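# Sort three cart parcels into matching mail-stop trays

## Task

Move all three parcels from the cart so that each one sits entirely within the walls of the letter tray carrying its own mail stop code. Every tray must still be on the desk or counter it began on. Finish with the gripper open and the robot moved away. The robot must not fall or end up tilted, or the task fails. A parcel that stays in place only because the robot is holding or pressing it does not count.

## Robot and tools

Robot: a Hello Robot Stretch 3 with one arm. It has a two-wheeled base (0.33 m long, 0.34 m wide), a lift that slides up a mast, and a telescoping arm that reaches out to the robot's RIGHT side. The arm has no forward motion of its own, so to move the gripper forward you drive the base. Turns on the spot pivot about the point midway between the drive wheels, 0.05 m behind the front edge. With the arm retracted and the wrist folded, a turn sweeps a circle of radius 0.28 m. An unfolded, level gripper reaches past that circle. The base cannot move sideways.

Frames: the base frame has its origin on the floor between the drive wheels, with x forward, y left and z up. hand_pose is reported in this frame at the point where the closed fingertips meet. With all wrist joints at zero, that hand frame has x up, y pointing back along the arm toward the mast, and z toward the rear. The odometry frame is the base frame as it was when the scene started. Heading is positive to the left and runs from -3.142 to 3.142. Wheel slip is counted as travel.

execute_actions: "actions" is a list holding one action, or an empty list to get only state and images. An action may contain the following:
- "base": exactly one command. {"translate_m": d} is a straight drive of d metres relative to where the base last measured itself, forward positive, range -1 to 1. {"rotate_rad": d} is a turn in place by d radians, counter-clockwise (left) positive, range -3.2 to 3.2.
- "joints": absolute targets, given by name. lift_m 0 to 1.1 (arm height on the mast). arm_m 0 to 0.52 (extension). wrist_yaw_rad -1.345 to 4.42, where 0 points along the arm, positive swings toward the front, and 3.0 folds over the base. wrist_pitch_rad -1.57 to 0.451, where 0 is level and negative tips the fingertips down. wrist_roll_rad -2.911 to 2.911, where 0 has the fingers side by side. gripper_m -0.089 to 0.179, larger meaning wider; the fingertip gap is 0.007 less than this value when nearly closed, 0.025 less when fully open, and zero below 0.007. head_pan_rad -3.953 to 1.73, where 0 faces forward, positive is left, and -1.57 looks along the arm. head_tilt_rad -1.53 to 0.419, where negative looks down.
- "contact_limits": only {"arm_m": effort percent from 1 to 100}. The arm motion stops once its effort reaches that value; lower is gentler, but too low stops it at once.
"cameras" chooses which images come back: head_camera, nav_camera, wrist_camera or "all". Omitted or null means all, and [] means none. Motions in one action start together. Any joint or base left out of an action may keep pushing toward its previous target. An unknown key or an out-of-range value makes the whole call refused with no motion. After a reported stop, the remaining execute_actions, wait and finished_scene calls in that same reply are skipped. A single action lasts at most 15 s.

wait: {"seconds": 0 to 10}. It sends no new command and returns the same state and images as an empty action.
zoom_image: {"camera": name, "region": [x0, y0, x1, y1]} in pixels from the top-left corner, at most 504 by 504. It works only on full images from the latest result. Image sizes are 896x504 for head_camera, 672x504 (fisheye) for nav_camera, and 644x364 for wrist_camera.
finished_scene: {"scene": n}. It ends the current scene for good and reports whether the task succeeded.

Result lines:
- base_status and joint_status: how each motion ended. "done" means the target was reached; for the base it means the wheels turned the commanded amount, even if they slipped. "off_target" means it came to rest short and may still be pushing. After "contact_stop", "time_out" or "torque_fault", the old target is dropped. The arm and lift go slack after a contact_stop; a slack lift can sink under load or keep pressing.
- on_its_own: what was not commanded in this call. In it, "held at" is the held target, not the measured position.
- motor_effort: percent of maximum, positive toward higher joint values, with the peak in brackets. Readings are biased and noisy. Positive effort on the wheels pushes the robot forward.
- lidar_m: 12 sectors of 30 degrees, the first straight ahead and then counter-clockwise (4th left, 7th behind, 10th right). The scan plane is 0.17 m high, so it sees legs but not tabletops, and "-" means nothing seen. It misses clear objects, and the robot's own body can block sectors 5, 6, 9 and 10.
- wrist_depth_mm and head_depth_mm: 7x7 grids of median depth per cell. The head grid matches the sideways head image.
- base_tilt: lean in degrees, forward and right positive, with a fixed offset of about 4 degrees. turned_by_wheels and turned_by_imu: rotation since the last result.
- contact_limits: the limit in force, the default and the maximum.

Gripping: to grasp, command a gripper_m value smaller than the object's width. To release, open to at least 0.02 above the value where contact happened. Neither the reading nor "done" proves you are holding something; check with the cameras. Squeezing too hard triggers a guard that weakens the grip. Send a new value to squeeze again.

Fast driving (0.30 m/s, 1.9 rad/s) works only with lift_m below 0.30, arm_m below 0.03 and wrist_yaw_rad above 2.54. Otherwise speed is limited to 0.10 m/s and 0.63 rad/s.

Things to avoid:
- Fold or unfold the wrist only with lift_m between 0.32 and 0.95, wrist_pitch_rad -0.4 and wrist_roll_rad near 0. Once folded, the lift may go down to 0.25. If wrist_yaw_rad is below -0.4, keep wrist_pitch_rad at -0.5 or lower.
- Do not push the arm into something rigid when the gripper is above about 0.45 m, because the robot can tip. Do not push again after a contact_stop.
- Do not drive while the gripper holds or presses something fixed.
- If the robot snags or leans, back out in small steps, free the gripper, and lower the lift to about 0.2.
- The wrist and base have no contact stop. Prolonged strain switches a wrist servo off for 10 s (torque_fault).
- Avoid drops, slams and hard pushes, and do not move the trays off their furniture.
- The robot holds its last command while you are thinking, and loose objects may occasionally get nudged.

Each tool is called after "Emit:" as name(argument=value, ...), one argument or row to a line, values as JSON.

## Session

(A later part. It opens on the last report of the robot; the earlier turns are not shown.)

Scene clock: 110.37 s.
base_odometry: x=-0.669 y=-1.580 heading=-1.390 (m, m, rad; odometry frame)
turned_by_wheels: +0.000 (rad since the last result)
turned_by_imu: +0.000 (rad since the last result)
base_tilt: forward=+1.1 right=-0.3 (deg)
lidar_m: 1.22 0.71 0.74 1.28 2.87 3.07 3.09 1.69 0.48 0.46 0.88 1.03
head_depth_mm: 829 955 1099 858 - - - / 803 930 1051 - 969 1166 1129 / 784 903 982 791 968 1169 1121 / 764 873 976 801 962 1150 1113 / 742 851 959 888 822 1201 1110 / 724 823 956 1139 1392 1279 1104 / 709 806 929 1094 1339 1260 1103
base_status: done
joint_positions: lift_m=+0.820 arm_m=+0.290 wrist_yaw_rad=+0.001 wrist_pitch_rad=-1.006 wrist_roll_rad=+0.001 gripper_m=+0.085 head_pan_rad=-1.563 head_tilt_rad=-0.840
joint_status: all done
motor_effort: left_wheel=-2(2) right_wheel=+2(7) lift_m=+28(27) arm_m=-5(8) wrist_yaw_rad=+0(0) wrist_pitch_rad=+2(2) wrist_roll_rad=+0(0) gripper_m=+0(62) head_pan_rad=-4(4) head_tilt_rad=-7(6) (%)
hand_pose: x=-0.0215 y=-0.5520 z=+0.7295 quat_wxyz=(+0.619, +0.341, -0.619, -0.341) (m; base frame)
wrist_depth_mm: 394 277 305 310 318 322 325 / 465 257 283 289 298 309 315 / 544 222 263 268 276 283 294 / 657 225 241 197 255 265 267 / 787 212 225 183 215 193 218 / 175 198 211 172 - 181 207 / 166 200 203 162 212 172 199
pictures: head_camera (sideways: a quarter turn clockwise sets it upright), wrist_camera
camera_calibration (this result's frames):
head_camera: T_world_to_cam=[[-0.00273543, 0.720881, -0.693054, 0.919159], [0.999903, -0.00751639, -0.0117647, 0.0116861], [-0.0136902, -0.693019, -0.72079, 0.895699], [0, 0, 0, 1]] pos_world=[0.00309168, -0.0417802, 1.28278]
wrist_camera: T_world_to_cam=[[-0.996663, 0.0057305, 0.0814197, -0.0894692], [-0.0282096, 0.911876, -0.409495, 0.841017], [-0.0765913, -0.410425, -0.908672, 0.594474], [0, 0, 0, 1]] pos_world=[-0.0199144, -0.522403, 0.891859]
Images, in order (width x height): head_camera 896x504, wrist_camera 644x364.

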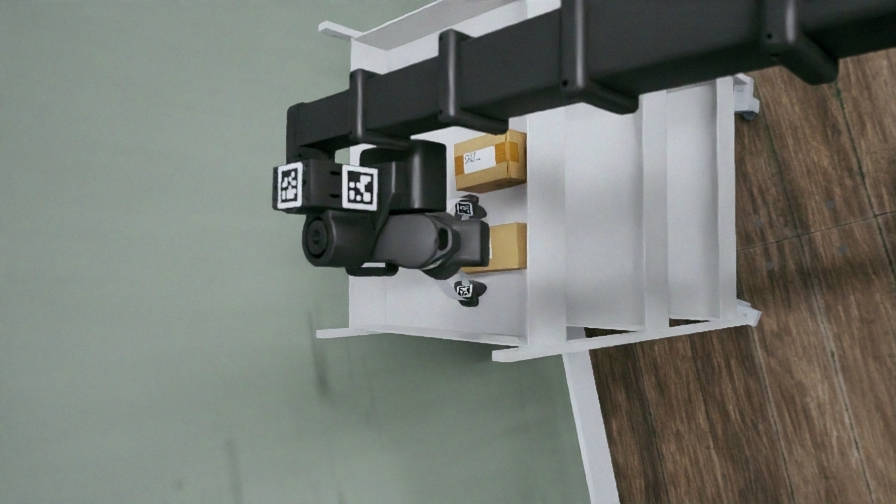

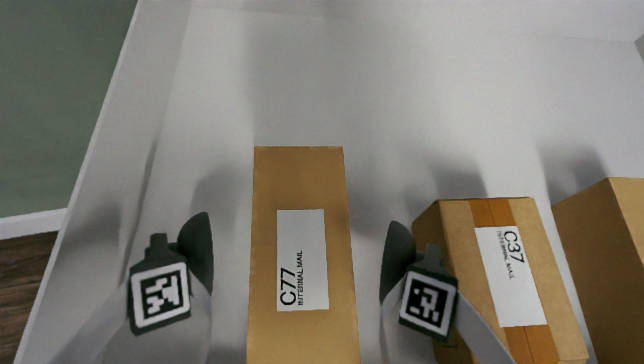

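Emit:
execute_actions(
  actions=[
    {"joints":{"lift_m":0.782}},
  ],
  cameras=["wrist_camera"],
)

Emit:
execute_actions(
  actions=[
    {"joints":{"gripper_m":0.0}},
  ],
  cameras=["wrist_camera"],
)

Scene clock: 116.63 s.
base_odometry: x=-0.669 y=-1.580 heading=-1.390 (m, m, rad; odometry frame)
turned_by_wheels: +0.000 (rad since the last result)
turned_by_imu: +0.000 (rad since the last result)
base_tilt: forward=+0.9 right=-0.4 (deg)
lidar_m: 1.22 0.71 0.74 1.28 2.88 3.08 3.10 1.69 0.48 0.46 0.88 1.03
head_depth_mm: 827 962 1097 859 788 - - / 802 926 1051 - - 1176 1118 / 786 901 1008 759 966 1180 1121 / 765 873 994 - 961 1145 1113 / 745 849 951 893 819 1193 1112 / 726 826 957 1138 1388 1275 1116 / 707 804 931 1104 1342 1271 1113
base_status: not commanded
joint_positions: lift_m=+0.782 arm_m=+0.290 wrist_yaw_rad=+0.001 wrist_pitch_rad=-1.006 wrist_roll_rad=+0.001 gripper_m=+0.085 head_pan_rad=-1.563 head_tilt_rad=-0.840
joint_status: all done
motor_effort: left_wheel=-2(1) right_wheel=+2(2) lift_m=+28(31) arm_m=-5(5) wrist_yaw_rad=+0(0) wrist_pitch_rad=+2(2) wrist_roll_rad=+0(0) gripper_m=+0(0) head_pan_rad=-4(4) head_tilt_rad=-6(6) (%)
hand_pose: x=-0.0215 y=-0.5520 z=+0.6915 quat_wxyz=(+0.619, +0.341, -0.619, -0.341) (m; base frame)
wrist_depth_mm: 390 214 254 264 269 281 290 / 166 218 236 241 248 256 265 / 158 210 215 164 230 237 243 / 155 198 201 152 214 165 202 / 157 188 144 142 199 155 157 / 160 178 136 135 - 147 146 / 157 167 166 127 177 138 137
pictures: wrist_camera
camera_calibration (this result's frames):
wrist_camera: T_world_to_cam=[[-0.996663, 0.00573005, 0.0814197, -0.0863754], [-0.0282096, 0.911879, -0.40949, 0.825451], [-0.0765913, -0.41042, -0.908674, 0.55995], [0, 0, 0, 1]] pos_world=[-0.0199144, -0.522401, 0.853858]
Images, in order (width x height): wrist_camera 644x364.

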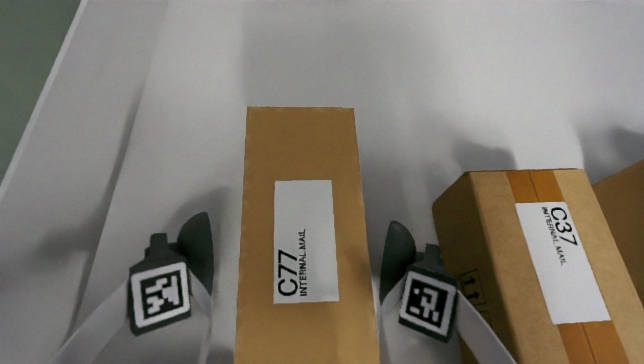

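Scene clock: 117.97 s.
base_odometry: x=-0.669 y=-1.580 heading=-1.390 (m, m, rad; odometry frame)
turned_by_wheels: +0.000 (rad since the last result)
turned_by_imu: +0.000 (rad since the last result)
base_tilt: forward=+1.1 right=-0.2 (deg)
lidar_m: 1.22 0.72 0.74 1.28 2.87 3.07 3.10 1.70 0.48 0.46 0.88 1.03
head_depth_mm: 824 955 1106 857 789 - - / 802 932 1053 - - 1172 1118 / 782 897 1011 759 962 1178 1123 / 764 875 994 - 960 1147 1116 / 740 849 963 889 819 1200 1116 / 725 826 958 1139 1381 1265 1114 / 707 803 927 1093 1339 1271 1109
base_status: not commanded
joint_positions: lift_m=+0.782 arm_m=+0.290 wrist_yaw_rad=+0.001 wrist_pitch_rad=-1.009 wrist_roll_rad=+0.001 gripper_m=+0.001 head_pan_rad=-1.563 head_tilt_rad=-0.840
joint_status: all done
motor_effort: left_wheel=-2(2) right_wheel=+2(3) lift_m=+28(28) arm_m=-5(5) wrist_yaw_rad=-1(0) wrist_pitch_rad=+3(3) wrist_roll_rad=+0(0) gripper_m=-25(98) head_pan_rad=-5(4) head_tilt_rad=-7(6) (%)
hand_pose: x=-0.0215 y=-0.5512 z=+0.6912 quat_wxyz=(+0.619, +0.342, -0.619, -0.342) (m; base frame)
wrist_depth_mm: 384 217 251 261 267 279 286 / 166 219 234 241 249 255 264 / 158 209 211 160 229 236 242 / 156 198 198 150 213 164 194 / 158 187 139 140 198 154 158 / 160 178 130 132 189 146 145 / 159 168 124 125 175 139 137
pictures: wrist_camera
camera_calibration (this result's frames):
wrist_camera: T_world_to_cam=[[-0.996663, 0.00547796, 0.0814402, -0.086503], [-0.0282113, 0.913139, -0.406671, 0.823398], [-0.076594, -0.407611, -0.909938, 0.562324], [0, 0, 0, 1]] pos_world=[-0.0199145, -0.522194, 0.853576]
Images, in order (width x height): wrist_camera 644x364.

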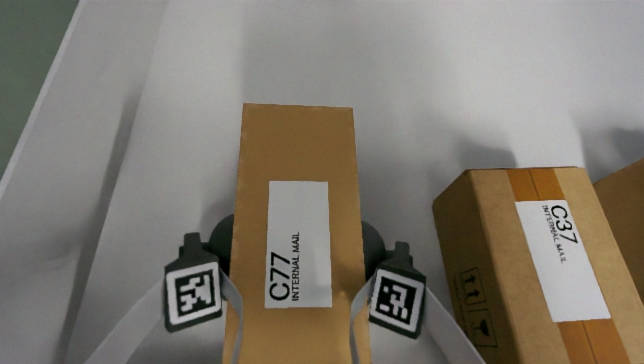

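Emit:
execute_actions(
  actions=[
    {"joints":{"lift_m":0.9}},
  ],
  cameras=["wrist_camera"],
)

Emit:
execute_actions(
  actions=[
    {"base":{"rotate_rad":1.53},"joints":{"lift_m":1.1,"arm_m":0.02,"head_pan_rad":-0.6,"head_tilt_rad":-0.6}},
  ],
)

Scene clock: 147.50 s.
base_odometry: x=-0.669 y=-1.580 heading=-1.390 (m, m, rad; odometry frame)
turned_by_wheels: +0.000 (rad since the last result)
turned_by_imu: +0.000 (rad since the last result)
base_tilt: forward=+1.2 right=-0.3 (deg)
lidar_m: 1.22 0.72 0.74 1.28 2.88 3.07 3.10 1.70 0.48 0.46 0.88 1.04
head_depth_mm: 823 956 - - 965 1240 1130 / 807 896 - 817 970 1169 1125 / 780 856 - 874 963 1176 1118 / 764 855 - 799 965 1148 1121 / 742 848 960 877 823 1202 1112 / 720 825 957 1138 1394 1276 1107 / 708 803 926 1099 1339 1269 1113
base_status: not commanded
joint_positions: lift_m=+0.900 arm_m=+0.290 wrist_yaw_rad=+0.001 wrist_pitch_rad=-1.011 wrist_roll_rad=+0.001 gripper_m=+0.013 head_pan_rad=-1.563 head_tilt_rad=-0.840
joint_status: all done
on_its_own: gripper_m is held at +0.012, not at your +0.000, by its stall guard, which is not easing now
motor_effort: left_wheel=-2(1) right_wheel=+2(2) lift_m=+41(40) arm_m=-5(5) wrist_yaw_rad=+0(0) wrist_pitch_rad=+3(3) wrist_roll_rad=+0(0) gripper_m=-20(20) head_pan_rad=-4(3) head_tilt_rad=-6(6) (%)
hand_pose: x=-0.0215 y=-0.5510 z=+0.8086 quat_wxyz=(+0.619, +0.343, -0.618, -0.343) (m; base frame)
wrist_depth_mm: 399 422 342 354 472 531 574 / 463 489 366 383 385 393 376 / 555 571 325 161 371 380 373 / 694 698 319 150 345 354 356 / 884 843 139 140 322 310 327 / 850 856 130 131 256 277 267 / 817 268 124 125 270 275 246
pictures: wrist_camera
camera_calibration (this result's frames):
wrist_camera: T_world_to_cam=[[-0.996663, 0.0053781, 0.0814482, -0.0961278], [-0.0282109, 0.913642, -0.405539, 0.870245], [-0.0765955, -0.406483, -0.910442, 0.6703], [0, 0, 0, 1]] pos_world=[-0.0199147, -0.52211, 0.971017]
Images, in order (width x height): wrist_camera 644x364.

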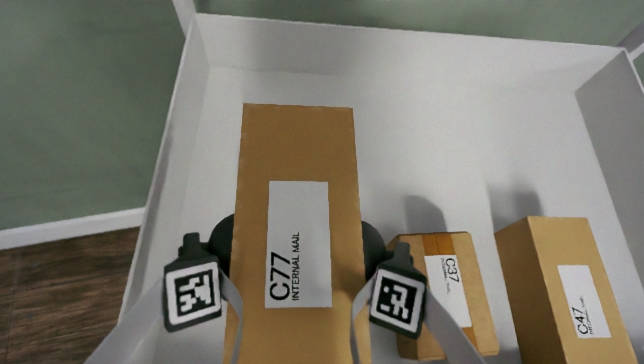

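Scene clock: 150.87 s.
base_odometry: x=-0.669 y=-1.580 heading=+0.140 (m, m, rad; odometry frame)
turned_by_wheels: +1.530 (rad since the last result)
turned_by_imu: +1.523 (rad since the last result)
base_tilt: forward=+0.9 right=-0.3 (deg)
lidar_m: 1.19 2.74 2.97 3.11 1.82 0.49 0.46 0.88 1.01 1.23 0.71 0.72
head_depth_mm: 1040 1118 1166 1287 1448 1488 1226 / 1100 1193 1091 940 1188 1416 1232 / 1192 1300 1085 806 906 1105 1225 / 1269 1377 1077 863 978 1139 1231 / 1374 1494 1064 954 1109 1343 1219 / 1492 1633 1070 1069 1265 1427 1212 / 1653 1745 1140 1217 1468 1453 1222
base_status: done
joint_positions: lift_m=+1.100 arm_m=+0.020 wrist_yaw_rad=+0.001 wrist_pitch_rad=-1.011 wrist_roll_rad=+0.001 gripper_m=+0.013 head_pan_rad=-0.607 head_tilt_rad=-0.606
joint_status: all done
on_its_own: gripper_m is held at +0.012, not at your +0.000, by its stall guard, which is not easing now
motor_effort: left_wheel=-2(5) right_wheel=+3(9) lift_m=+41(39) arm_m=-6(10) wrist_yaw_rad=-1(0) wrist_pitch_rad=+4(4) wrist_roll_rad=+0(0) gripper_m=-21(20) head_pan_rad=+4(51) head_tilt_rad=+4(29) (%)
hand_pose: x=-0.0215 y=-0.2809 z=+1.0086 quat_wxyz=(+0.619, +0.343, -0.618, -0.343) (m; base frame)
wrist_depth_mm: 863 - - - - - 761 / 786 - - - - - 769 / 769 - - 160 - - 788 / 734 - - 151 - - 827 / 860 - 140 140 - - 832 / - - 130 132 - - 902 / - - 124 125 - - 899
pictures: head_camera (sideways: a quarter turn clockwise sets it upright), nav_camera (sideways: a quarter turn counterclockwise sets it upright), wrist_camera
camera_calibration (this result's frames):
head_camera: T_world_to_cam=[[-0.442476, 0.310642, -0.841259, 1.11502], [0.584624, 0.811266, -0.00792731, 0.00922641], [0.680022, -0.495328, -0.540574, 0.657039], [0, 0, 0, 1]] pos_world=[0.0411755, -0.028408, 1.29327]
nav_camera: T_world_to_cam=[[0.481606, -0.326313, 0.813373, -1.01868], [-0.551138, -0.834372, -0.0084024, 0.0693418], [0.681397, -0.444234, -0.581682, 0.709864], [0, 0, 0, 1]] pos_world=[0.0451184, 0.040796, 1.24206]
wrist_camera: T_world_to_cam=[[-0.996663, 0.00535516, 0.0814557, -0.113882], [-0.0282232, 0.913704, -0.405399, 0.704514], [-0.0765974, -0.406345, -0.910504, 0.962236], [0, 0, 0, 1]] pos_world=[-0.0199139, -0.252107, 1.17101]
Images, in order (width x height): head_camera 896x504, nav_camera 672x504, wrist_camera 644x364.

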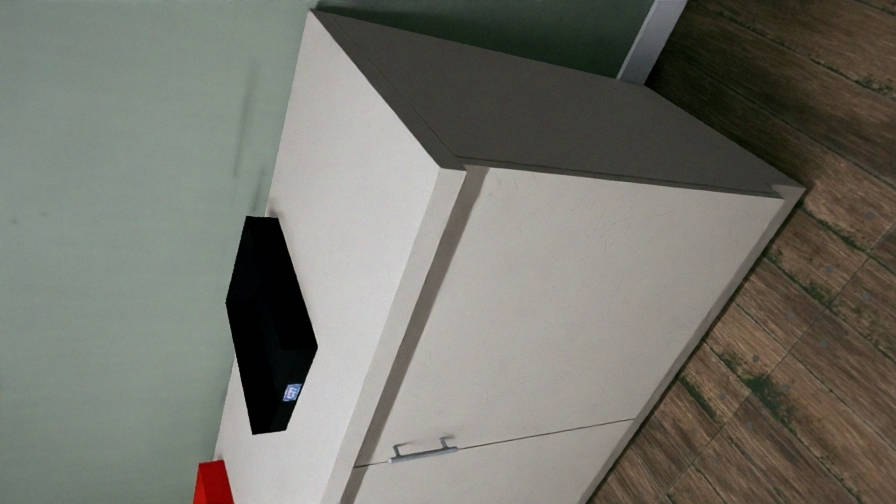

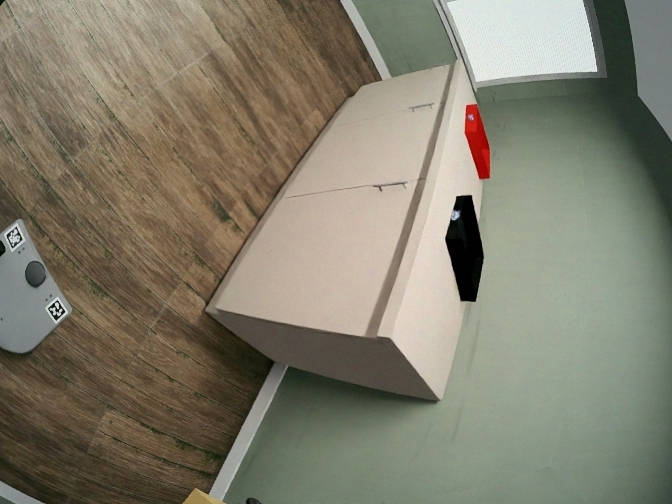

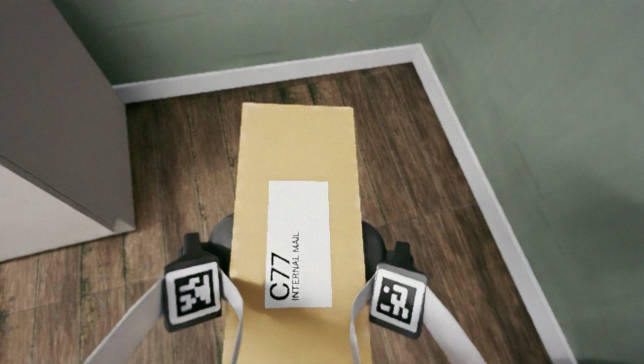

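Emit:
execute_actions(
  actions=[
    {"base":{"translate_m":0.95},"joints":{"head_pan_rad":-1.3,"head_tilt_rad":-0.6}},
  ],
  cameras=[],
)

Emit:
execute_actions(
  actions=[
    {"base":{"rotate_rad":0.31},"joints":{"head_pan_rad":-1.45,"arm_m":0.1}},
  ],
)

Scene clock: 170.93 s.
base_odometry: x=+0.272 y=-1.448 heading=+0.140 (m, m, rad; odometry frame)
turned_by_wheels: +0.000 (rad since the last result)
turned_by_imu: +0.002 (rad since the last result)
base_tilt: forward=+0.9 right=-0.4 (deg)
lidar_m: 0.66 1.96 2.05 3.42 3.63 2.08 1.40 1.79 0.42 0.35 0.35 0.40
head_depth_mm: 788 871 950 - - - 622 / 792 869 952 696 588 295 600 / 789 864 915 722 546 477 591 / 785 861 913 719 544 463 583 / 781 858 912 712 542 461 579 / 777 861 937 684 541 459 572 / 776 852 926 714 539 458 565
base_status: done
joint_positions: lift_m=+1.100 arm_m=+0.020 wrist_yaw_rad=+0.001 wrist_pitch_rad=-1.011 wrist_roll_rad=+0.001 gripper_m=+0.013 head_pan_rad=-1.293 head_tilt_rad=-0.606
joint_status: all done
on_its_own: gripper_m is held at +0.012, not at your +0.000, by its stall guard, which is not easing now
motor_effort: left_wheel=-2(2) right_wheel=+2(9) lift_m=+41(41) arm_m=-4(5) wrist_yaw_rad=+0(1) wrist_pitch_rad=+3(4) wrist_roll_rad=+0(0) gripper_m=-20(20) head_pan_rad=-4(51) head_tilt_rad=+4(3) (%)
hand_pose: x=-0.0215 y=-0.2809 z=+1.0086 quat_wxyz=(+0.619, +0.343, -0.618, -0.343) (m; base frame)
wrist_depth_mm: 302 317 331 355 367 379 391 / 303 311 318 331 338 350 361 / 285 291 289 161 314 325 349 / 269 274 272 150 401 527 - / 252 264 139 140 699 - - / 375 443 129 132 - - - / 631 - 125 125 - - -
pictures: none
No camera images: the call's "cameras" was empty. Leave "cameras" out to get every camera's image.

Scene clock: 172.73 s.
base_odometry: x=+0.272 y=-1.448 heading=+0.449 (m, m, rad; odometry frame)
turned_by_wheels: +0.310 (rad since the last result)
turned_by_imu: +0.308 (rad since the last result)
base_tilt: forward=+1.0 right=-0.4 (deg)
lidar_m: 1.96 2.05 2.58 3.77 2.46 1.41 1.40 0.50 0.37 0.35 0.37 0.50
head_depth_mm: - - - 700 547 452 548 / - - - - 495 450 561 / 785 859 913 - 358 449 567 / 792 871 939 717 535 465 586 / 803 881 952 688 543 475 600 / 809 900 966 717 541 474 614 / 820 910 983 713 537 518 628
base_status: done
joint_positions: lift_m=+1.100 arm_m=+0.100 wrist_yaw_rad=+0.001 wrist_pitch_rad=-1.011 wrist_roll_rad=+0.001 gripper_m=+0.013 head_pan_rad=-1.443 head_tilt_rad=-0.606
joint_status: all done
on_its_own: gripper_m is held at +0.012, not at your +0.000, by its stall guard, which is not easing now
motor_effort: left_wheel=-2(4) right_wheel=+3(6) lift_m=+41(41) arm_m=+5(1) wrist_yaw_rad=+0(0) wrist_pitch_rad=+4(4) wrist_roll_rad=+0(0) gripper_m=-20(20) head_pan_rad=-5(24) head_tilt_rad=+3(4) (%)
hand_pose: x=-0.0215 y=-0.3603 z=+1.0085 quat_wxyz=(+0.619, +0.343, -0.618, -0.343) (m; base frame)
wrist_depth_mm: 331 320 340 351 362 377 390 / 303 308 311 323 331 345 355 / 285 292 288 160 309 321 330 / 267 270 269 150 291 301 309 / 250 255 140 140 274 279 285 / 236 240 130 132 260 261 266 / - - 125 125 - 256 257
pictures: head_camera (sideways: a quarter turn clockwise sets it upright), nav_camera (sideways: a quarter turn counterclockwise sets it upright), wrist_camera
camera_calibration (this result's frames):
head_camera: T_world_to_cam=[[-0.0661176, 0.536412, -0.841363, 1.11286], [0.993891, 0.110077, -0.00792396, 0.00672551], [0.0883645, -0.836747, -0.540413, 0.660439], [0, 0, 0, 1]] pos_world=[0.00853601, -0.0450723, 1.29328]
nav_camera: T_world_to_cam=[[0.0807235, -0.575958, 0.813484, -1.01638], [-0.988587, -0.150417, -0.00839796, 0.0720044], [0.127199, -0.803522, -0.581526, 0.713042], [0, 0, 0, 1]] pos_world=[0.06253, -0.00161356, 1.24206]
wrist_camera: T_world_to_cam=[[-0.996662, 0.00535412, 0.0814578, -0.11346], [-0.0282169, 0.913747, -0.405302, 0.776952], [-0.0766018, -0.406248, -0.910547, 0.93005], [0, 0, 0, 1]] pos_world=[-0.0199146, -0.331499, 1.171]
Images, in order (width x height): head_camera 896x504, nav_camera 672x504, wrist_camera 644x364.

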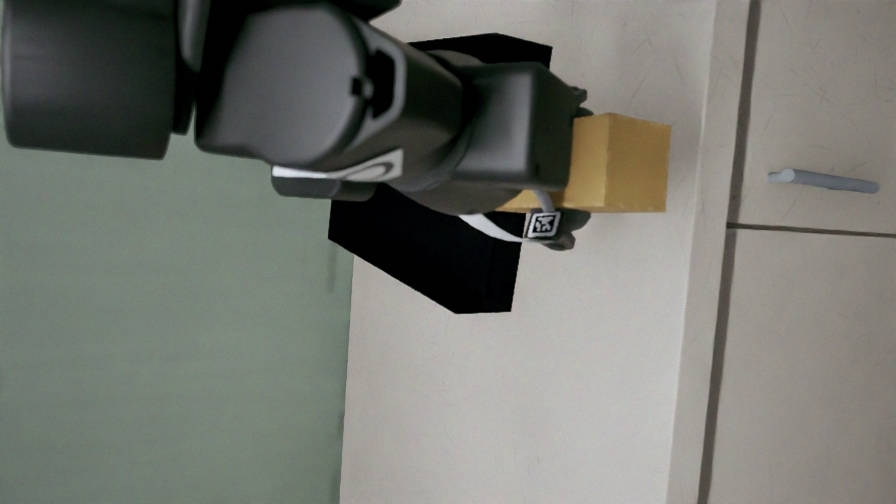

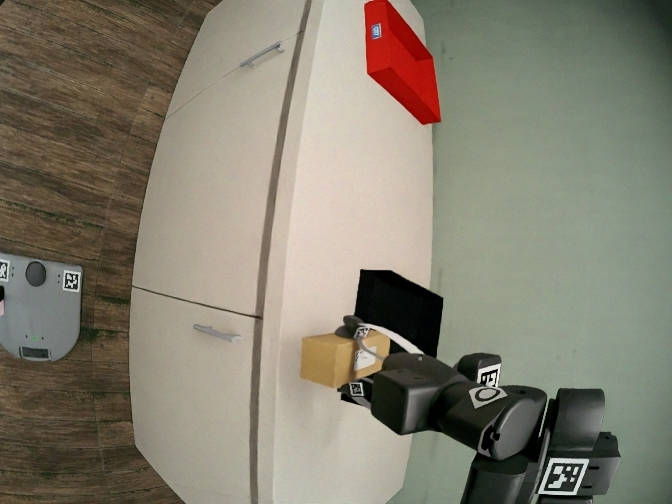

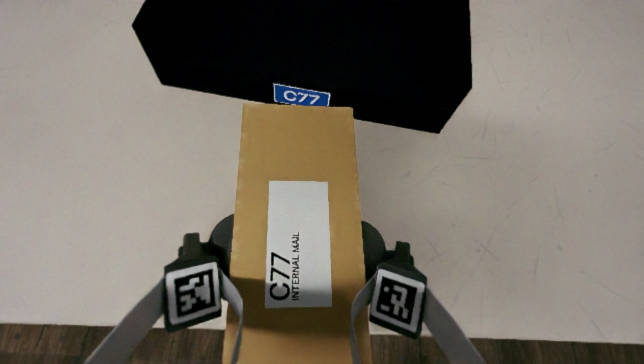

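Emit:
execute_actions(
  actions=[
    {"base":{"translate_m":-0.015},"joints":{"arm_m":0.39,"wrist_pitch_rad":-0.93}},
  ],
  cameras=["head_camera","wrist_camera"],
)

Scene clock: 183.27 s.
base_odometry: x=+0.258 y=-1.454 heading=+0.449 (m, m, rad; odometry frame)
turned_by_wheels: +0.000 (rad since the last result)
turned_by_imu: -0.001 (rad since the last result)
base_tilt: forward=+1.1 right=-0.5 (deg)
lidar_m: 1.98 2.07 2.59 3.34 2.43 1.40 1.39 0.50 0.37 0.35 0.37 0.51
head_depth_mm: 782 851 910 727 549 452 547 / - 869 909 722 545 462 561 / 780 848 661 659 544 463 565 / 792 871 932 719 542 465 585 / 801 886 948 686 543 476 600 / 812 897 967 718 541 473 616 / 824 906 986 714 539 517 627
base_status: done
joint_positions: lift_m=+1.100 arm_m=+0.390 wrist_yaw_rad=+0.001 wrist_pitch_rad=-0.949 wrist_roll_rad=+0.001 gripper_m=+0.013 head_pan_rad=-1.443 head_tilt_rad=-0.606
joint_status: all done
on_its_own: gripper_m is held at +0.012, not at your +0.000, by its stall guard, which is not easing now
motor_effort: left_wheel=-2(5) right_wheel=+3(5) lift_m=+41(41) arm_m=+4(8) wrist_yaw_rad=+0(0) wrist_pitch_rad=+6(7) wrist_roll_rad=+0(0) gripper_m=-20(20) head_pan_rad=-4(5) head_tilt_rad=+4(3) (%)
hand_pose: x=-0.0215 y=-0.6643 z=+1.0162 quat_wxyz=(+0.629, +0.323, -0.629, -0.323) (m; base frame)
wrist_depth_mm: 357 385 312 386 391 386 383 / 326 332 327 323 306 374 387 / 299 296 301 161 330 331 353 / 278 265 277 150 302 309 323 / 259 256 139 140 282 273 298 / 208 242 130 132 266 258 275 / 194 230 125 125 241 227 258
pictures: head_camera (sideways: a quarter turn clockwise sets it upright), wrist_camera
camera_calibration (this result's frames):
head_camera: T_world_to_cam=[[-0.0660296, 0.536417, -0.841366, 1.11287], [0.993909, 0.109915, -0.00792385, 0.00672526], [0.0882286, -0.836765, -0.540408, 0.660433], [0, 0, 0, 1]] pos_world=[0.00852868, -0.0450728, 1.29328]
wrist_camera: T_world_to_cam=[[-0.996666, 0.0105575, 0.0809091, -0.108446], [-0.0280419, 0.886876, -0.461155, 1.09675], [-0.076625, -0.461886, -0.883623, 0.749147], [0, 0, 0, 1]] pos_world=[-0.019926, -0.625515, 1.17651]
Images, in order (width x height): head_camera 896x504, wrist_camera 644x364.

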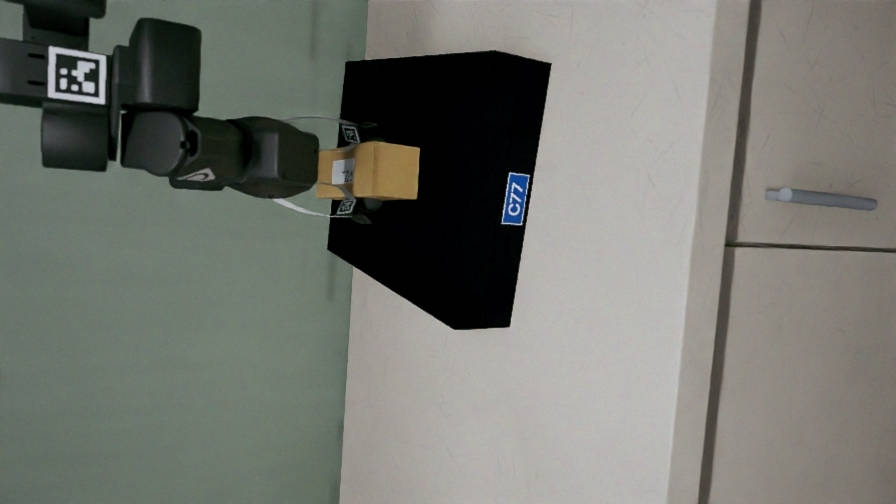

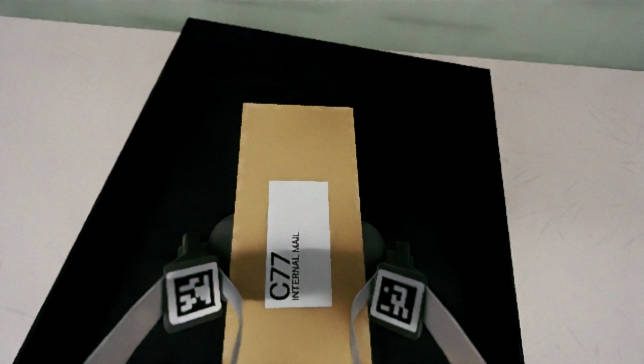

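Emit:
execute_actions(
  actions=[
    {"joints":{"arm_m":0.40,"wrist_pitch_rad":-1.0,"lift_m":1.045}},
  ],
  cameras=["wrist_camera"],
)

Scene clock: 189.10 s.
base_odometry: x=+0.258 y=-1.454 heading=+0.449 (m, m, rad; odometry frame)
turned_by_wheels: +0.000 (rad since the last result)
turned_by_imu: +0.000 (rad since the last result)
base_tilt: forward=+1.0 right=-0.3 (deg)
lidar_m: 1.97 2.07 2.59 3.34 2.44 1.39 1.38 0.50 0.37 0.35 0.37 0.50
head_depth_mm: 756 854 911 731 548 451 549 / 768 - 912 722 547 462 561 / 778 858 - 653 544 462 569 / 795 868 929 718 544 464 584 / 801 882 946 686 542 474 598 / 811 895 967 718 541 473 613 / 822 910 985 712 538 515 626
base_status: not commanded
joint_positions: lift_m=+1.045 arm_m=+0.400 wrist_yaw_rad=+0.001 wrist_pitch_rad=-1.010 wrist_roll_rad=+0.001 gripper_m=+0.013 head_pan_rad=-1.443 head_tilt_rad=-0.606
joint_status: all done
on_its_own: gripper_m is held at +0.012, not at your +0.000, by its stall guard, which is not easing now
motor_effort: left_wheel=-2(1) right_wheel=+3(3) lift_m=+29(37) arm_m=+3(2) wrist_yaw_rad=+0(0) wrist_pitch_rad=+4(8) wrist_roll_rad=+0(0) gripper_m=-20(20) head_pan_rad=-3(4) head_tilt_rad=+4(3) (%)
hand_pose: x=-0.0215 y=-0.6604 z=+0.9540 quat_wxyz=(+0.619, +0.342, -0.619, -0.343) (m; base frame)
wrist_depth_mm: 260 218 268 271 267 245 309 / 180 226 249 256 264 253 281 / 174 223 225 161 243 239 259 / 179 211 211 150 227 225 240 / 184 200 140 140 215 212 221 / 182 189 129 132 203 201 165 / 174 178 125 125 187 190 156
pictures: wrist_camera
camera_calibration (this result's frames):
wrist_camera: T_world_to_cam=[[-0.996661, 0.0056204, 0.0814539, -0.107259], [-0.0280178, 0.913507, -0.405856, 1.02949], [-0.0766898, -0.406783, -0.9103, 0.757901], [0, 0, 0, 1]] pos_world=[-0.0199335, -0.631542, 1.11648]
Images, in order (width x height): wrist_camera 644x364.

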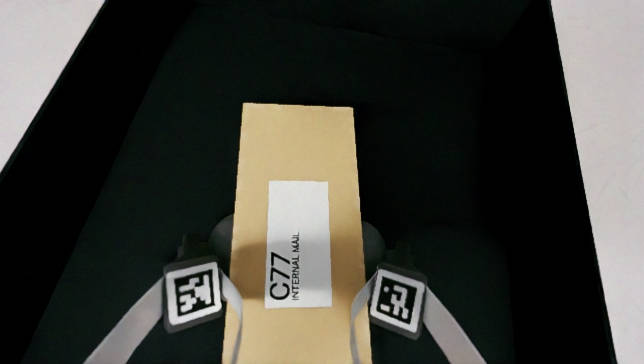

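Emit:
execute_actions(
  actions=[
    {"joints":{"lift_m":1.034}},
  ],
  cameras=[],
)

Emit:
execute_actions(
  actions=[
    {"joints":{"gripper_m":0.095}},
  ],
  cameras=[],
)

Emit:
execute_actions(
  actions=[
    {"joints":{"lift_m":1.1}},
  ],
  cameras=["head_camera","wrist_camera"],
)

Scene clock: 196.27 s.
base_odometry: x=+0.258 y=-1.454 heading=+0.449 (m, m, rad; odometry frame)
turned_by_wheels: +0.000 (rad since the last result)
turned_by_imu: +0.000 (rad since the last result)
base_tilt: forward=+1.0 right=-0.4 (deg)
lidar_m: 1.98 2.07 2.58 3.32 2.44 1.39 1.39 0.50 0.37 0.35 0.37 0.50
head_depth_mm: 764 - 910 728 550 451 548 / 766 - 925 722 546 464 561 / 779 855 - 657 544 462 570 / 791 869 931 717 543 464 584 / 803 880 945 688 543 475 600 / 811 895 973 718 541 474 613 / 827 907 981 714 537 516 627
base_status: not commanded
joint_positions: lift_m=+1.034 arm_m=+0.400 wrist_yaw_rad=+0.001 wrist_pitch_rad=-1.011 wrist_roll_rad=+0.001 gripper_m=+0.013 head_pan_rad=-1.443 head_tilt_rad=-0.606
joint_status: all done
on_its_own: gripper_m is held at +0.012, not at your +0.000, by its stall guard, which is not easing now
motor_effort: left_wheel=-2(2) right_wheel=+3(3) lift_m=+29(30) arm_m=+4(4) wrist_yaw_rad=+0(0) wrist_pitch_rad=+4(4) wrist_roll_rad=+0(0) gripper_m=-20(20) head_pan_rad=-4(3) head_tilt_rad=+4(3) (%)
hand_pose: x=-0.0215 y=-0.6604 z=+0.9430 quat_wxyz=(+0.619, +0.342, -0.619, -0.343) (m; base frame)
wrist_depth_mm: 237 216 254 259 262 246 291 / 169 224 235 243 249 247 263 / 171 212 213 161 231 230 239 / 178 200 198 151 214 216 180 / 182 189 139 140 203 203 164 / 174 179 130 132 191 190 152 / 167 168 125 125 176 181 142
pictures: none
No camera images: the call's "cameras" was empty. Leave "cameras" out to get every camera's image.

Scene clock: 197.57 s.
base_odometry: x=+0.258 y=-1.454 heading=+0.449 (m, m, rad; odometry frame)
turned_by_wheels: +0.000 (rad since the last result)
turned_by_imu: +0.000 (rad since the last result)
base_tilt: forward=+1.0 right=-0.3 (deg)
lidar_m: 1.98 2.07 2.58 3.33 2.44 1.40 1.39 0.50 0.37 0.35 0.37 0.50
head_depth_mm: 763 - 912 730 548 452 549 / 771 - 921 724 547 464 561 / 783 855 - 660 544 462 567 / 794 867 937 716 542 463 585 / 800 879 955 685 542 474 601 / 812 898 967 719 539 474 614 / 822 907 980 716 538 516 627
base_status: not commanded
joint_positions: lift_m=+1.034 arm_m=+0.400 wrist_yaw_rad=+0.001 wrist_pitch_rad=-1.011 wrist_roll_rad=+0.001 gripper_m=+0.095 head_pan_rad=-1.443 head_tilt_rad=-0.606
joint_status: all done
motor_effort: left_wheel=-2(2) right_wheel=+3(2) lift_m=+29(29) arm_m=+4(4) wrist_yaw_rad=+0(0) wrist_pitch_rad=+4(4) wrist_roll_rad=+0(0) gripper_m=+0(78) head_pan_rad=-5(4) head_tilt_rad=+3(4) (%)
hand_pose: x=-0.0215 y=-0.6604 z=+0.9430 quat_wxyz=(+0.619, +0.342, -0.619, -0.343) (m; base frame)
wrist_depth_mm: 236 217 255 261 263 246 291 / 169 224 235 244 250 246 263 / 172 212 213 166 231 231 241 / 178 201 198 156 215 215 179 / 181 190 166 144 204 202 164 / 174 - 137 135 187 192 154 / 167 167 128 128 178 179 143
pictures: none
No camera images: the call's "cameras" was empty. Leave "cameras" out to get every camera's image.

Scene clock: 199.00 s.
base_odometry: x=+0.258 y=-1.454 heading=+0.449 (m, m, rad; odometry frame)
turned_by_wheels: +0.000 (rad since the last result)
turned_by_imu: +0.000 (rad since the last result)
base_tilt: forward=+1.1 right=-0.4 (deg)
lidar_m: 1.98 2.07 2.59 3.32 2.43 1.40 1.39 0.50 0.37 0.35 0.37 0.50
head_depth_mm: 778 850 912 731 547 452 549 / - 868 905 720 546 463 560 / 782 849 877 656 545 461 569 / 791 871 934 718 544 464 585 / 802 885 949 686 542 475 598 / 809 895 964 717 540 473 613 / 824 912 981 715 539 517 626
base_status: not commanded
joint_positions: lift_m=+1.100 arm_m=+0.400 wrist_yaw_rad=+0.001 wrist_pitch_rad=-1.011 wrist_roll_rad=+0.001 gripper_m=+0.095 head_pan_rad=-1.443 head_tilt_rad=-0.606
joint_status: all done
motor_effort: left_wheel=-2(2) right_wheel=+3(3) lift_m=+40(43) arm_m=+4(4) wrist_yaw_rad=+0(0) wrist_pitch_rad=+4(4) wrist_roll_rad=+0(0) gripper_m=+0(0) head_pan_rad=-3(4) head_tilt_rad=+3(3) (%)
hand_pose: x=-0.0215 y=-0.6604 z=+1.0086 quat_wxyz=(+0.619, +0.342, -0.619, -0.343) (m; base frame)
wrist_depth_mm: 326 333 289 294 378 375 378 / 302 298 315 319 317 338 355 / 282 272 294 302 308 305 328 / 264 251 271 227 290 287 308 / 248 242 254 214 273 272 285 / 197 - 239 200 250 235 268 / 182 224 228 188 238 241 253
pictures: head_camera (sideways: a quarter turn clockwise sets it upright), wrist_camera
camera_calibration (this result's frames):
head_camera: T_world_to_cam=[[-0.0660297, 0.536417, -0.841366, 1.11287], [0.993909, 0.109916, -0.00792386, 0.00672526], [0.0882288, -0.836765, -0.540408, 0.660433], [0, 0, 0, 1]] pos_world=[0.00852869, -0.0450728, 1.29328]
wrist_camera: T_world_to_cam=[[-0.996661, 0.00559786, 0.081456, -0.111721], [-0.028015, 0.913636, -0.405567, 1.05136], [-0.0766914, -0.406495, -0.910429, 0.807913], [0, 0, 0, 1]] pos_world=[-0.0199338, -0.631524, 1.17105]
Images, in order (width x height): head_camera 896x504, wrist_camera 644x364.

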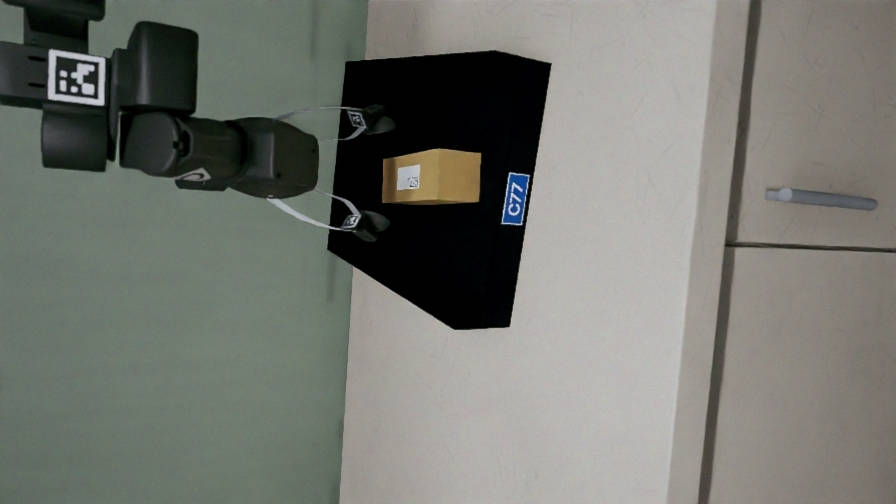

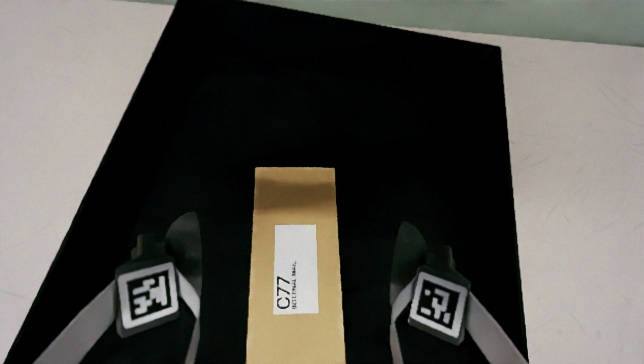

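Emit:
execute_actions(
  actions=[
    {"base":{"rotate_rad":-0.47},"joints":{"wrist_pitch_rad":-0.6,"arm_m":0.25}},
  ],
  cameras=[],
)

Emit:
execute_actions(
  actions=[
    {"base":{"translate_m":-0.77},"joints":{"arm_m":0.1,"head_pan_rad":-1.57,"head_tilt_rad":-0.7}},
  ],
  cameras=[],
)

Emit:
execute_actions(
  actions=[
    {"base":{"rotate_rad":-1.37},"joints":{"arm_m":0.3,"wrist_pitch_rad":-1.0,"lift_m":0.92}},
  ],
  cameras=["head_camera","wrist_camera"],
)

Scene clock: 211.03 s.
base_odometry: x=+0.258 y=-1.454 heading=-0.021 (m, m, rad; odometry frame)
turned_by_wheels: -0.470 (rad since the last result)
turned_by_imu: -0.468 (rad since the last result)
base_tilt: forward=+1.0 right=-0.4 (deg)
lidar_m: 0.53 1.98 2.07 2.59 3.80 2.31 1.39 1.77 0.47 0.36 0.35 0.37
head_depth_mm: - - 1170 733 568 668 852 / 864 - 1085 727 547 613 764 / 851 937 946 726 545 569 694 / 839 913 987 723 544 525 638 / 806 884 952 714 541 473 588 / 777 853 899 714 541 452 538 / 754 822 882 643 540 432 508
base_status: done
joint_positions: lift_m=+1.100 arm_m=+0.250 wrist_yaw_rad=+0.001 wrist_pitch_rad=-0.620 wrist_roll_rad=+0.001 gripper_m=+0.095 head_pan_rad=-1.443 head_tilt_rad=-0.606
joint_status: all done
motor_effort: left_wheel=+1(4) right_wheel=-1(8) lift_m=+40(40) arm_m=-6(1) wrist_yaw_rad=+1(0) wrist_pitch_rad=+7(4) wrist_roll_rad=+0(0) gripper_m=+0(0) head_pan_rad=-5(4) head_tilt_rad=+4(3) (%)
hand_pose: x=-0.0215 y=-0.5898 z=+1.0700 quat_wxyz=(+0.673, +0.216, -0.673, -0.216) (m; base frame)
wrist_depth_mm: 422 455 503 551 646 738 879 / 446 494 546 603 719 860 - / 383 474 484 506 805 - - / 375 403 416 425 448 - - / 327 358 361 371 386 402 - / 287 - 321 327 331 344 - / 244 279 287 292 296 308 314
pictures: none
No camera images: the call's "cameras" was empty. Leave "cameras" out to get every camera's image.

Scene clock: 219.90 s.
base_odometry: x=-0.512 y=-1.439 heading=-0.020 (m, m, rad; odometry frame)
turned_by_wheels: +0.000 (rad since the last result)
turned_by_imu: -0.002 (rad since the last result)
base_tilt: forward=+1.1 right=-0.3 (deg)
lidar_m: 1.05 2.64 2.52 3.37 3.08 1.41 0.64 0.64 1.15 1.31 0.71 0.74
head_depth_mm: - - 1476 1556 1631 1404 1183 / - - 1701 1822 1685 1389 1187 / - - - 1886 1688 1397 1189 / 1190 - - 1789 1682 1375 1178 / 1138 1258 1402 1625 1682 1390 1179 / 1083 1206 1344 1519 1635 1376 1171 / 1040 1144 1270 1441 1581 1383 1171
base_status: done
joint_positions: lift_m=+1.100 arm_m=+0.100 wrist_yaw_rad=+0.001 wrist_pitch_rad=-0.620 wrist_roll_rad=+0.001 gripper_m=+0.095 head_pan_rad=-1.563 head_tilt_rad=-0.691
joint_status: all done
motor_effort: left_wheel=+1(3) right_wheel=-1(7) lift_m=+41(40) arm_m=-5(9) wrist_yaw_rad=+0(0) wrist_pitch_rad=+7(7) wrist_roll_rad=+0(0) gripper_m=+0(0) head_pan_rad=-5(21) head_tilt_rad=-6(20) (%)
hand_pose: x=-0.0215 y=-0.4399 z=+1.0700 quat_wxyz=(+0.673, +0.216, -0.673, -0.216) (m; base frame)
wrist_depth_mm: 753 856 911 - - 951 776 / 837 904 - - - - 796 / 874 - - - - - 799 / 883 - - - - - 822 / 827 - - - - - 868 / 742 - - - - - 908 / 620 - - - - - 953
pictures: none
No camera images: the call's "cameras" was empty. Leave "cameras" out to get every camera's image.

Scene clock: 223.03 s.
base_odometry: x=-0.512 y=-1.439 heading=-1.390 (m, m, rad; odometry frame)
turned_by_wheels: -1.370 (rad since the last result)
turned_by_imu: -1.364 (rad since the last result)
base_tilt: forward=+0.9 right=-0.3 (deg)
lidar_m: 1.28 0.71 0.81 1.40 2.68 2.88 3.01 2.08 0.67 0.64 0.66 1.27
head_depth_mm: 995 1126 1255 - - 1357 1190 / 968 1086 - 977 1540 1361 1182 / 943 1048 - 992 1103 1216 1179 / 917 1027 1114 - 1093 1213 1180 / 896 1005 1120 1042 1097 1201 1175 / 875 971 1090 1076 1084 1287 1168 / 855 943 1060 1201 1399 1378 1180
base_status: done
joint_positions: lift_m=+0.920 arm_m=+0.300 wrist_yaw_rad=+0.001 wrist_pitch_rad=-1.005 wrist_roll_rad=+0.001 gripper_m=+0.095 head_pan_rad=-1.563 head_tilt_rad=-0.691
joint_status: all done
motor_effort: left_wheel=+1(4) right_wheel=-2(7) lift_m=+29(38) arm_m=+4(7) wrist_yaw_rad=+0(0) wrist_pitch_rad=+2(6) wrist_roll_rad=+0(0) gripper_m=+0(0) head_pan_rad=-4(5) head_tilt_rad=-6(6) (%)
hand_pose: x=-0.0215 y=-0.5616 z=+0.8296 quat_wxyz=(+0.620, +0.341, -0.619, -0.341) (m; base frame)
wrist_depth_mm: 588 416 436 450 467 763 891 / 654 389 403 414 414 427 - / 343 366 372 331 342 392 - / 296 326 322 337 317 331 - / 944 927 589 590 599 - - / 885 - 899 813 779 - - / 815 836 896 877 891 928 909
pictures: head_camera (sideways: a quarter turn clockwise sets it upright), wrist_camera
camera_calibration (this result's frames):
head_camera: T_world_to_cam=[[-0.00193157, 0.61036, -0.792122, 1.04827], [0.999915, -0.00902059, -0.00938897, 0.00859508], [-0.0128761, -0.792073, -0.610291, 0.751965], [0, 0, 0, 1]] pos_world=[0.00311281, -0.0441353, 1.28936]
wrist_camera: T_world_to_cam=[[-0.99666, 0.00629039, 0.0814221, -0.0973098], [-0.0277662, 0.911529, -0.410298, 0.891248], [-0.0767995, -0.411188, -0.908309, 0.680747], [0, 0, 0, 1]] pos_world=[-0.0199572, -0.531871, 0.991929]
Images, in order (width x height): head_camera 896x504, wrist_camera 644x364.

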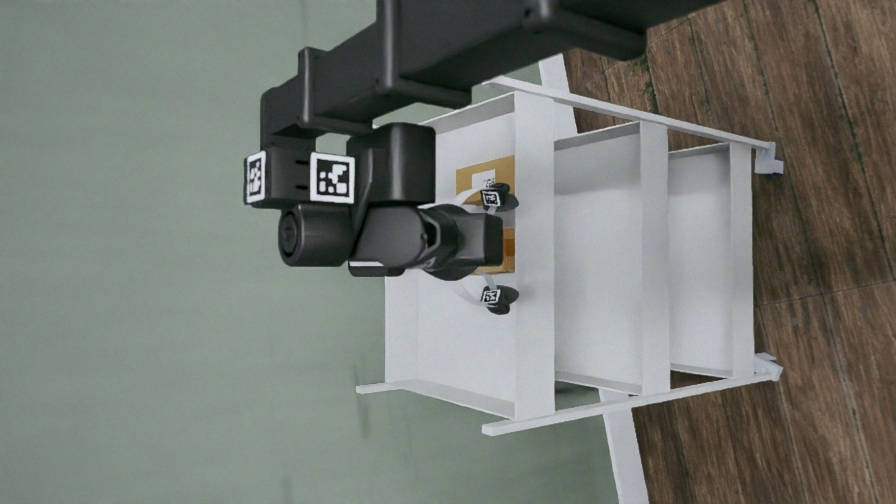

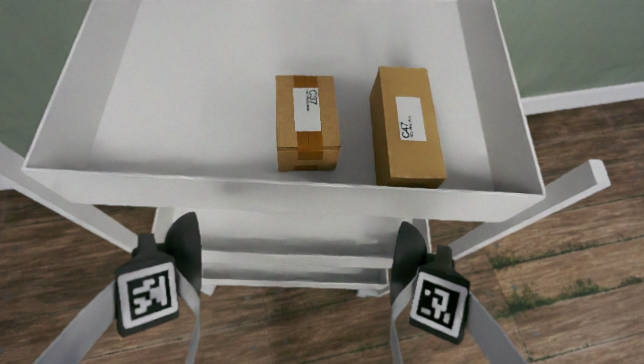

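Emit:
execute_actions(
  actions=[
    {"joints":{"arm_m":0.465,"lift_m":0.865}},
  ],
  cameras=[],
)

Emit:
execute_actions(
  actions=[
    {"joints":{"lift_m":0.825}},
  ],
  cameras=["wrist_camera"],
)

Scene clock: 232.27 s.
base_odometry: x=-0.512 y=-1.439 heading=-1.390 (m, m, rad; odometry frame)
turned_by_wheels: +0.000 (rad since the last result)
turned_by_imu: +0.000 (rad since the last result)
base_tilt: forward=+1.0 right=-0.4 (deg)
lidar_m: 1.29 0.71 0.81 1.40 2.67 2.87 3.02 2.08 0.67 0.64 0.66 1.27
head_depth_mm: 997 1123 1289 1492 - - 1160 / 964 1091 1218 - 1085 1353 1185 / 940 1053 - 1047 1106 1216 1177 / 919 1023 1136 961 1098 1211 1181 / 894 991 1126 1033 1090 1207 1174 / 874 969 1093 1077 1086 1274 1164 / 844 946 1060 1202 1386 1373 1164
base_status: not commanded
joint_positions: lift_m=+0.865 arm_m=+0.465 wrist_yaw_rad=+0.000 wrist_pitch_rad=-1.006 wrist_roll_rad=+0.001 gripper_m=+0.095 head_pan_rad=-1.563 head_tilt_rad=-0.691
joint_status: all done
motor_effort: left_wheel=+1(1) right_wheel=-2(2) lift_m=+28(30) arm_m=+4(7) wrist_yaw_rad=+0(0) wrist_pitch_rad=+2(2) wrist_roll_rad=+0(0) gripper_m=+0(0) head_pan_rad=-5(4) head_tilt_rad=-6(6) (%)
hand_pose: x=-0.0215 y=-0.7264 z=+0.7745 quat_wxyz=(+0.619, +0.341, -0.619, -0.341) (m; base frame)
wrist_depth_mm: 302 338 338 333 333 324 647 / 302 330 334 344 350 352 788 / 293 304 310 323 327 331 - / 278 284 291 297 306 312 280 / 263 268 267 233 240 290 265 / 249 - 253 217 267 271 242 / 237 238 240 208 248 258 239
pictures: none
No camera images: the call's "cameras" was empty. Leave "cameras" out to get every camera's image.

Scene clock: 233.43 s.
base_odometry: x=-0.512 y=-1.439 heading=-1.390 (m, m, rad; odometry frame)
turned_by_wheels: +0.000 (rad since the last result)
turned_by_imu: +0.000 (rad since the last result)
base_tilt: forward=+1.0 right=-0.2 (deg)
lidar_m: 1.29 0.71 0.81 1.40 2.67 2.88 3.00 2.07 0.67 0.64 0.66 1.27
head_depth_mm: 995 1117 1291 1507 1703 - - / 967 1087 1224 - 1086 1302 1178 / 941 1059 1144 1009 1103 1214 1184 / 915 1028 1130 936 1102 1211 1178 / 896 998 1118 1036 1096 1218 1174 / 873 966 1093 1077 1084 1272 1180 / 852 942 1058 1206 1394 1369 1173
base_status: not commanded
joint_positions: lift_m=+0.825 arm_m=+0.465 wrist_yaw_rad=+0.000 wrist_pitch_rad=-1.006 wrist_roll_rad=+0.001 gripper_m=+0.095 head_pan_rad=-1.563 head_tilt_rad=-0.691
joint_status: all done
motor_effort: left_wheel=+1(1) right_wheel=-2(2) lift_m=+28(29) arm_m=+4(4) wrist_yaw_rad=+0(0) wrist_pitch_rad=+2(2) wrist_roll_rad=+0(0) gripper_m=+0(1) head_pan_rad=-4(4) head_tilt_rad=-5(6) (%)
hand_pose: x=-0.0215 y=-0.7264 z=+0.7345 quat_wxyz=(+0.619, +0.341, -0.619, -0.341) (m; base frame)
wrist_depth_mm: 284 303 313 319 323 325 290 / 273 279 288 295 304 313 264 / 254 260 267 274 283 290 248 / 240 244 249 251 255 265 246 / 226 230 230 190 233 198 244 / 214 - 217 177 229 184 235 / 202 202 205 171 214 174 223
pictures: wrist_camera
camera_calibration (this result's frames):
wrist_camera: T_world_to_cam=[[-0.99666, 0.0062309, 0.0814274, -0.0885779], [-0.0277626, 0.911849, -0.409585, 1.00218], [-0.0768016, -0.410478, -0.90863, 0.52735], [0, 0, 0, 1]] pos_world=[-0.0199576, -0.696819, 0.896857]
Images, in order (width x height): wrist_camera 644x364.

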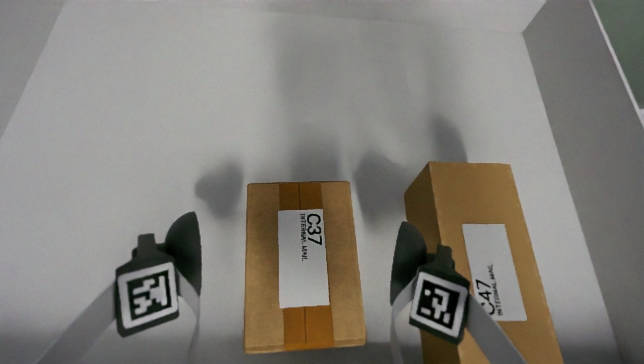

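Emit:
execute_actions(
  actions=[
    {"joints":{"lift_m":0.783,"gripper_m":0.088}},
  ],
  cameras=["wrist_camera"],
)

Emit:
execute_actions(
  actions=[
    {"joints":{"gripper_m":0.02}},
  ],
  cameras=["wrist_camera"],
)

Scene clock: 241.83 s.
base_odometry: x=-0.512 y=-1.439 heading=-1.390 (m, m, rad; odometry frame)
turned_by_wheels: +0.000 (rad since the last result)
turned_by_imu: +0.000 (rad since the last result)
base_tilt: forward=+1.1 right=-0.4 (deg)
lidar_m: 1.29 0.71 0.81 1.40 2.68 2.88 3.00 2.07 0.67 0.64 0.66 1.27
head_depth_mm: 997 1129 1287 1511 1690 - - / 969 1083 1239 1411 - 1109 1175 / 940 1055 1163 892 1099 1215 1175 / 919 1023 1140 - 1099 1208 1168 / 897 1000 1121 1043 1091 1212 1169 / 872 971 1092 1078 1084 1280 1165 / 852 948 1056 1213 1403 1368 1161
base_status: not commanded
joint_positions: lift_m=+0.783 arm_m=+0.465 wrist_yaw_rad=+0.001 wrist_pitch_rad=-1.006 wrist_roll_rad=+0.001 gripper_m=+0.088 head_pan_rad=-1.563 head_tilt_rad=-0.691
joint_status: all done
motor_effort: left_wheel=+1(1) right_wheel=-2(1) lift_m=+28(25) arm_m=+4(5) wrist_yaw_rad=+1(0) wrist_pitch_rad=+2(2) wrist_roll_rad=+0(0) gripper_m=+0(38) head_pan_rad=-4(4) head_tilt_rad=-6(6) (%)
hand_pose: x=-0.0215 y=-0.7264 z=+0.6925 quat_wxyz=(+0.619, +0.341, -0.619, -0.341) (m; base frame)
wrist_depth_mm: 241 248 256 262 270 279 252 / 225 229 235 243 249 257 251 / 210 215 219 225 229 174 236 / 196 200 198 155 212 162 221 / 185 189 147 145 196 152 206 / 175 178 138 136 - 143 146 / 167 167 167 131 174 135 137
pictures: wrist_camera
camera_calibration (this result's frames):
wrist_camera: T_world_to_cam=[[-0.99666, 0.00623058, 0.0814274, -0.0851585], [-0.0277629, 0.911849, -0.409585, 0.98498], [-0.0768015, -0.410478, -0.90863, 0.489192], [0, 0, 0, 1]] pos_world=[-0.0199576, -0.69682, 0.854862]
Images, in order (width x height): wrist_camera 644x364.

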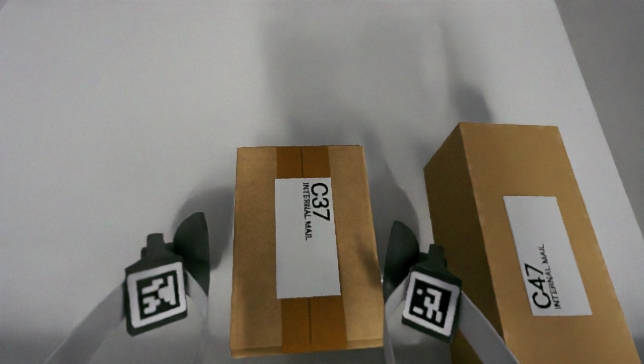

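Scene clock: 243.00 s.
base_odometry: x=-0.512 y=-1.439 heading=-1.390 (m, m, rad; odometry frame)
turned_by_wheels: +0.000 (rad since the last result)
turned_by_imu: +0.000 (rad since the last result)
base_tilt: forward=+1.1 right=-0.3 (deg)
lidar_m: 1.29 0.71 0.81 1.40 2.67 2.88 3.00 2.07 0.67 0.64 0.66 1.27
head_depth_mm: 995 1126 1286 1510 1693 - - / 971 1087 1240 1416 - 1113 1173 / 941 1056 1169 907 1105 1210 1186 / 915 1030 1141 - 1099 1215 1177 / 897 1000 1125 1039 1089 1204 1169 / 875 971 1094 1073 1076 1283 1178 / 850 944 1060 1214 1383 1379 1176
base_status: not commanded
joint_positions: lift_m=+0.783 arm_m=+0.465 wrist_yaw_rad=+0.001 wrist_pitch_rad=-1.009 wrist_roll_rad=+0.001 gripper_m=+0.021 head_pan_rad=-1.563 head_tilt_rad=-0.691
joint_status: all done
motor_effort: left_wheel=+1(1) right_wheel=-2(2) lift_m=+28(28) arm_m=+4(4) wrist_yaw_rad=+0(0) wrist_pitch_rad=+3(3) wrist_roll_rad=+0(0) gripper_m=-20(95) head_pan_rad=-5(5) head_tilt_rad=-5(5) (%)
hand_pose: x=-0.0215 y=-0.7258 z=+0.6922 quat_wxyz=(+0.619, +0.342, -0.619, -0.342) (m; base frame)
wrist_depth_mm: 240 247 255 261 269 279 255 / 224 228 235 241 250 259 252 / 208 213 219 225 230 173 235 / 196 200 153 151 211 162 221 / 185 187 141 142 198 151 206 / 174 178 132 134 176 143 145 / 166 168 126 128 174 135 135
pictures: wrist_camera
camera_calibration (this result's frames):
wrist_camera: T_world_to_cam=[[-0.99666, 0.00601279, 0.0814452, -0.0853073], [-0.0277639, 0.912939, -0.407151, 0.983398], [-0.0768026, -0.408052, -0.909722, 0.491673], [0, 0, 0, 1]] pos_world=[-0.0199576, -0.696641, 0.854625]
Images, in order (width x height): wrist_camera 644x364.

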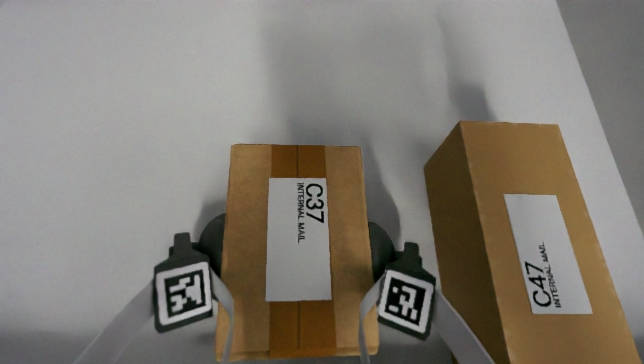

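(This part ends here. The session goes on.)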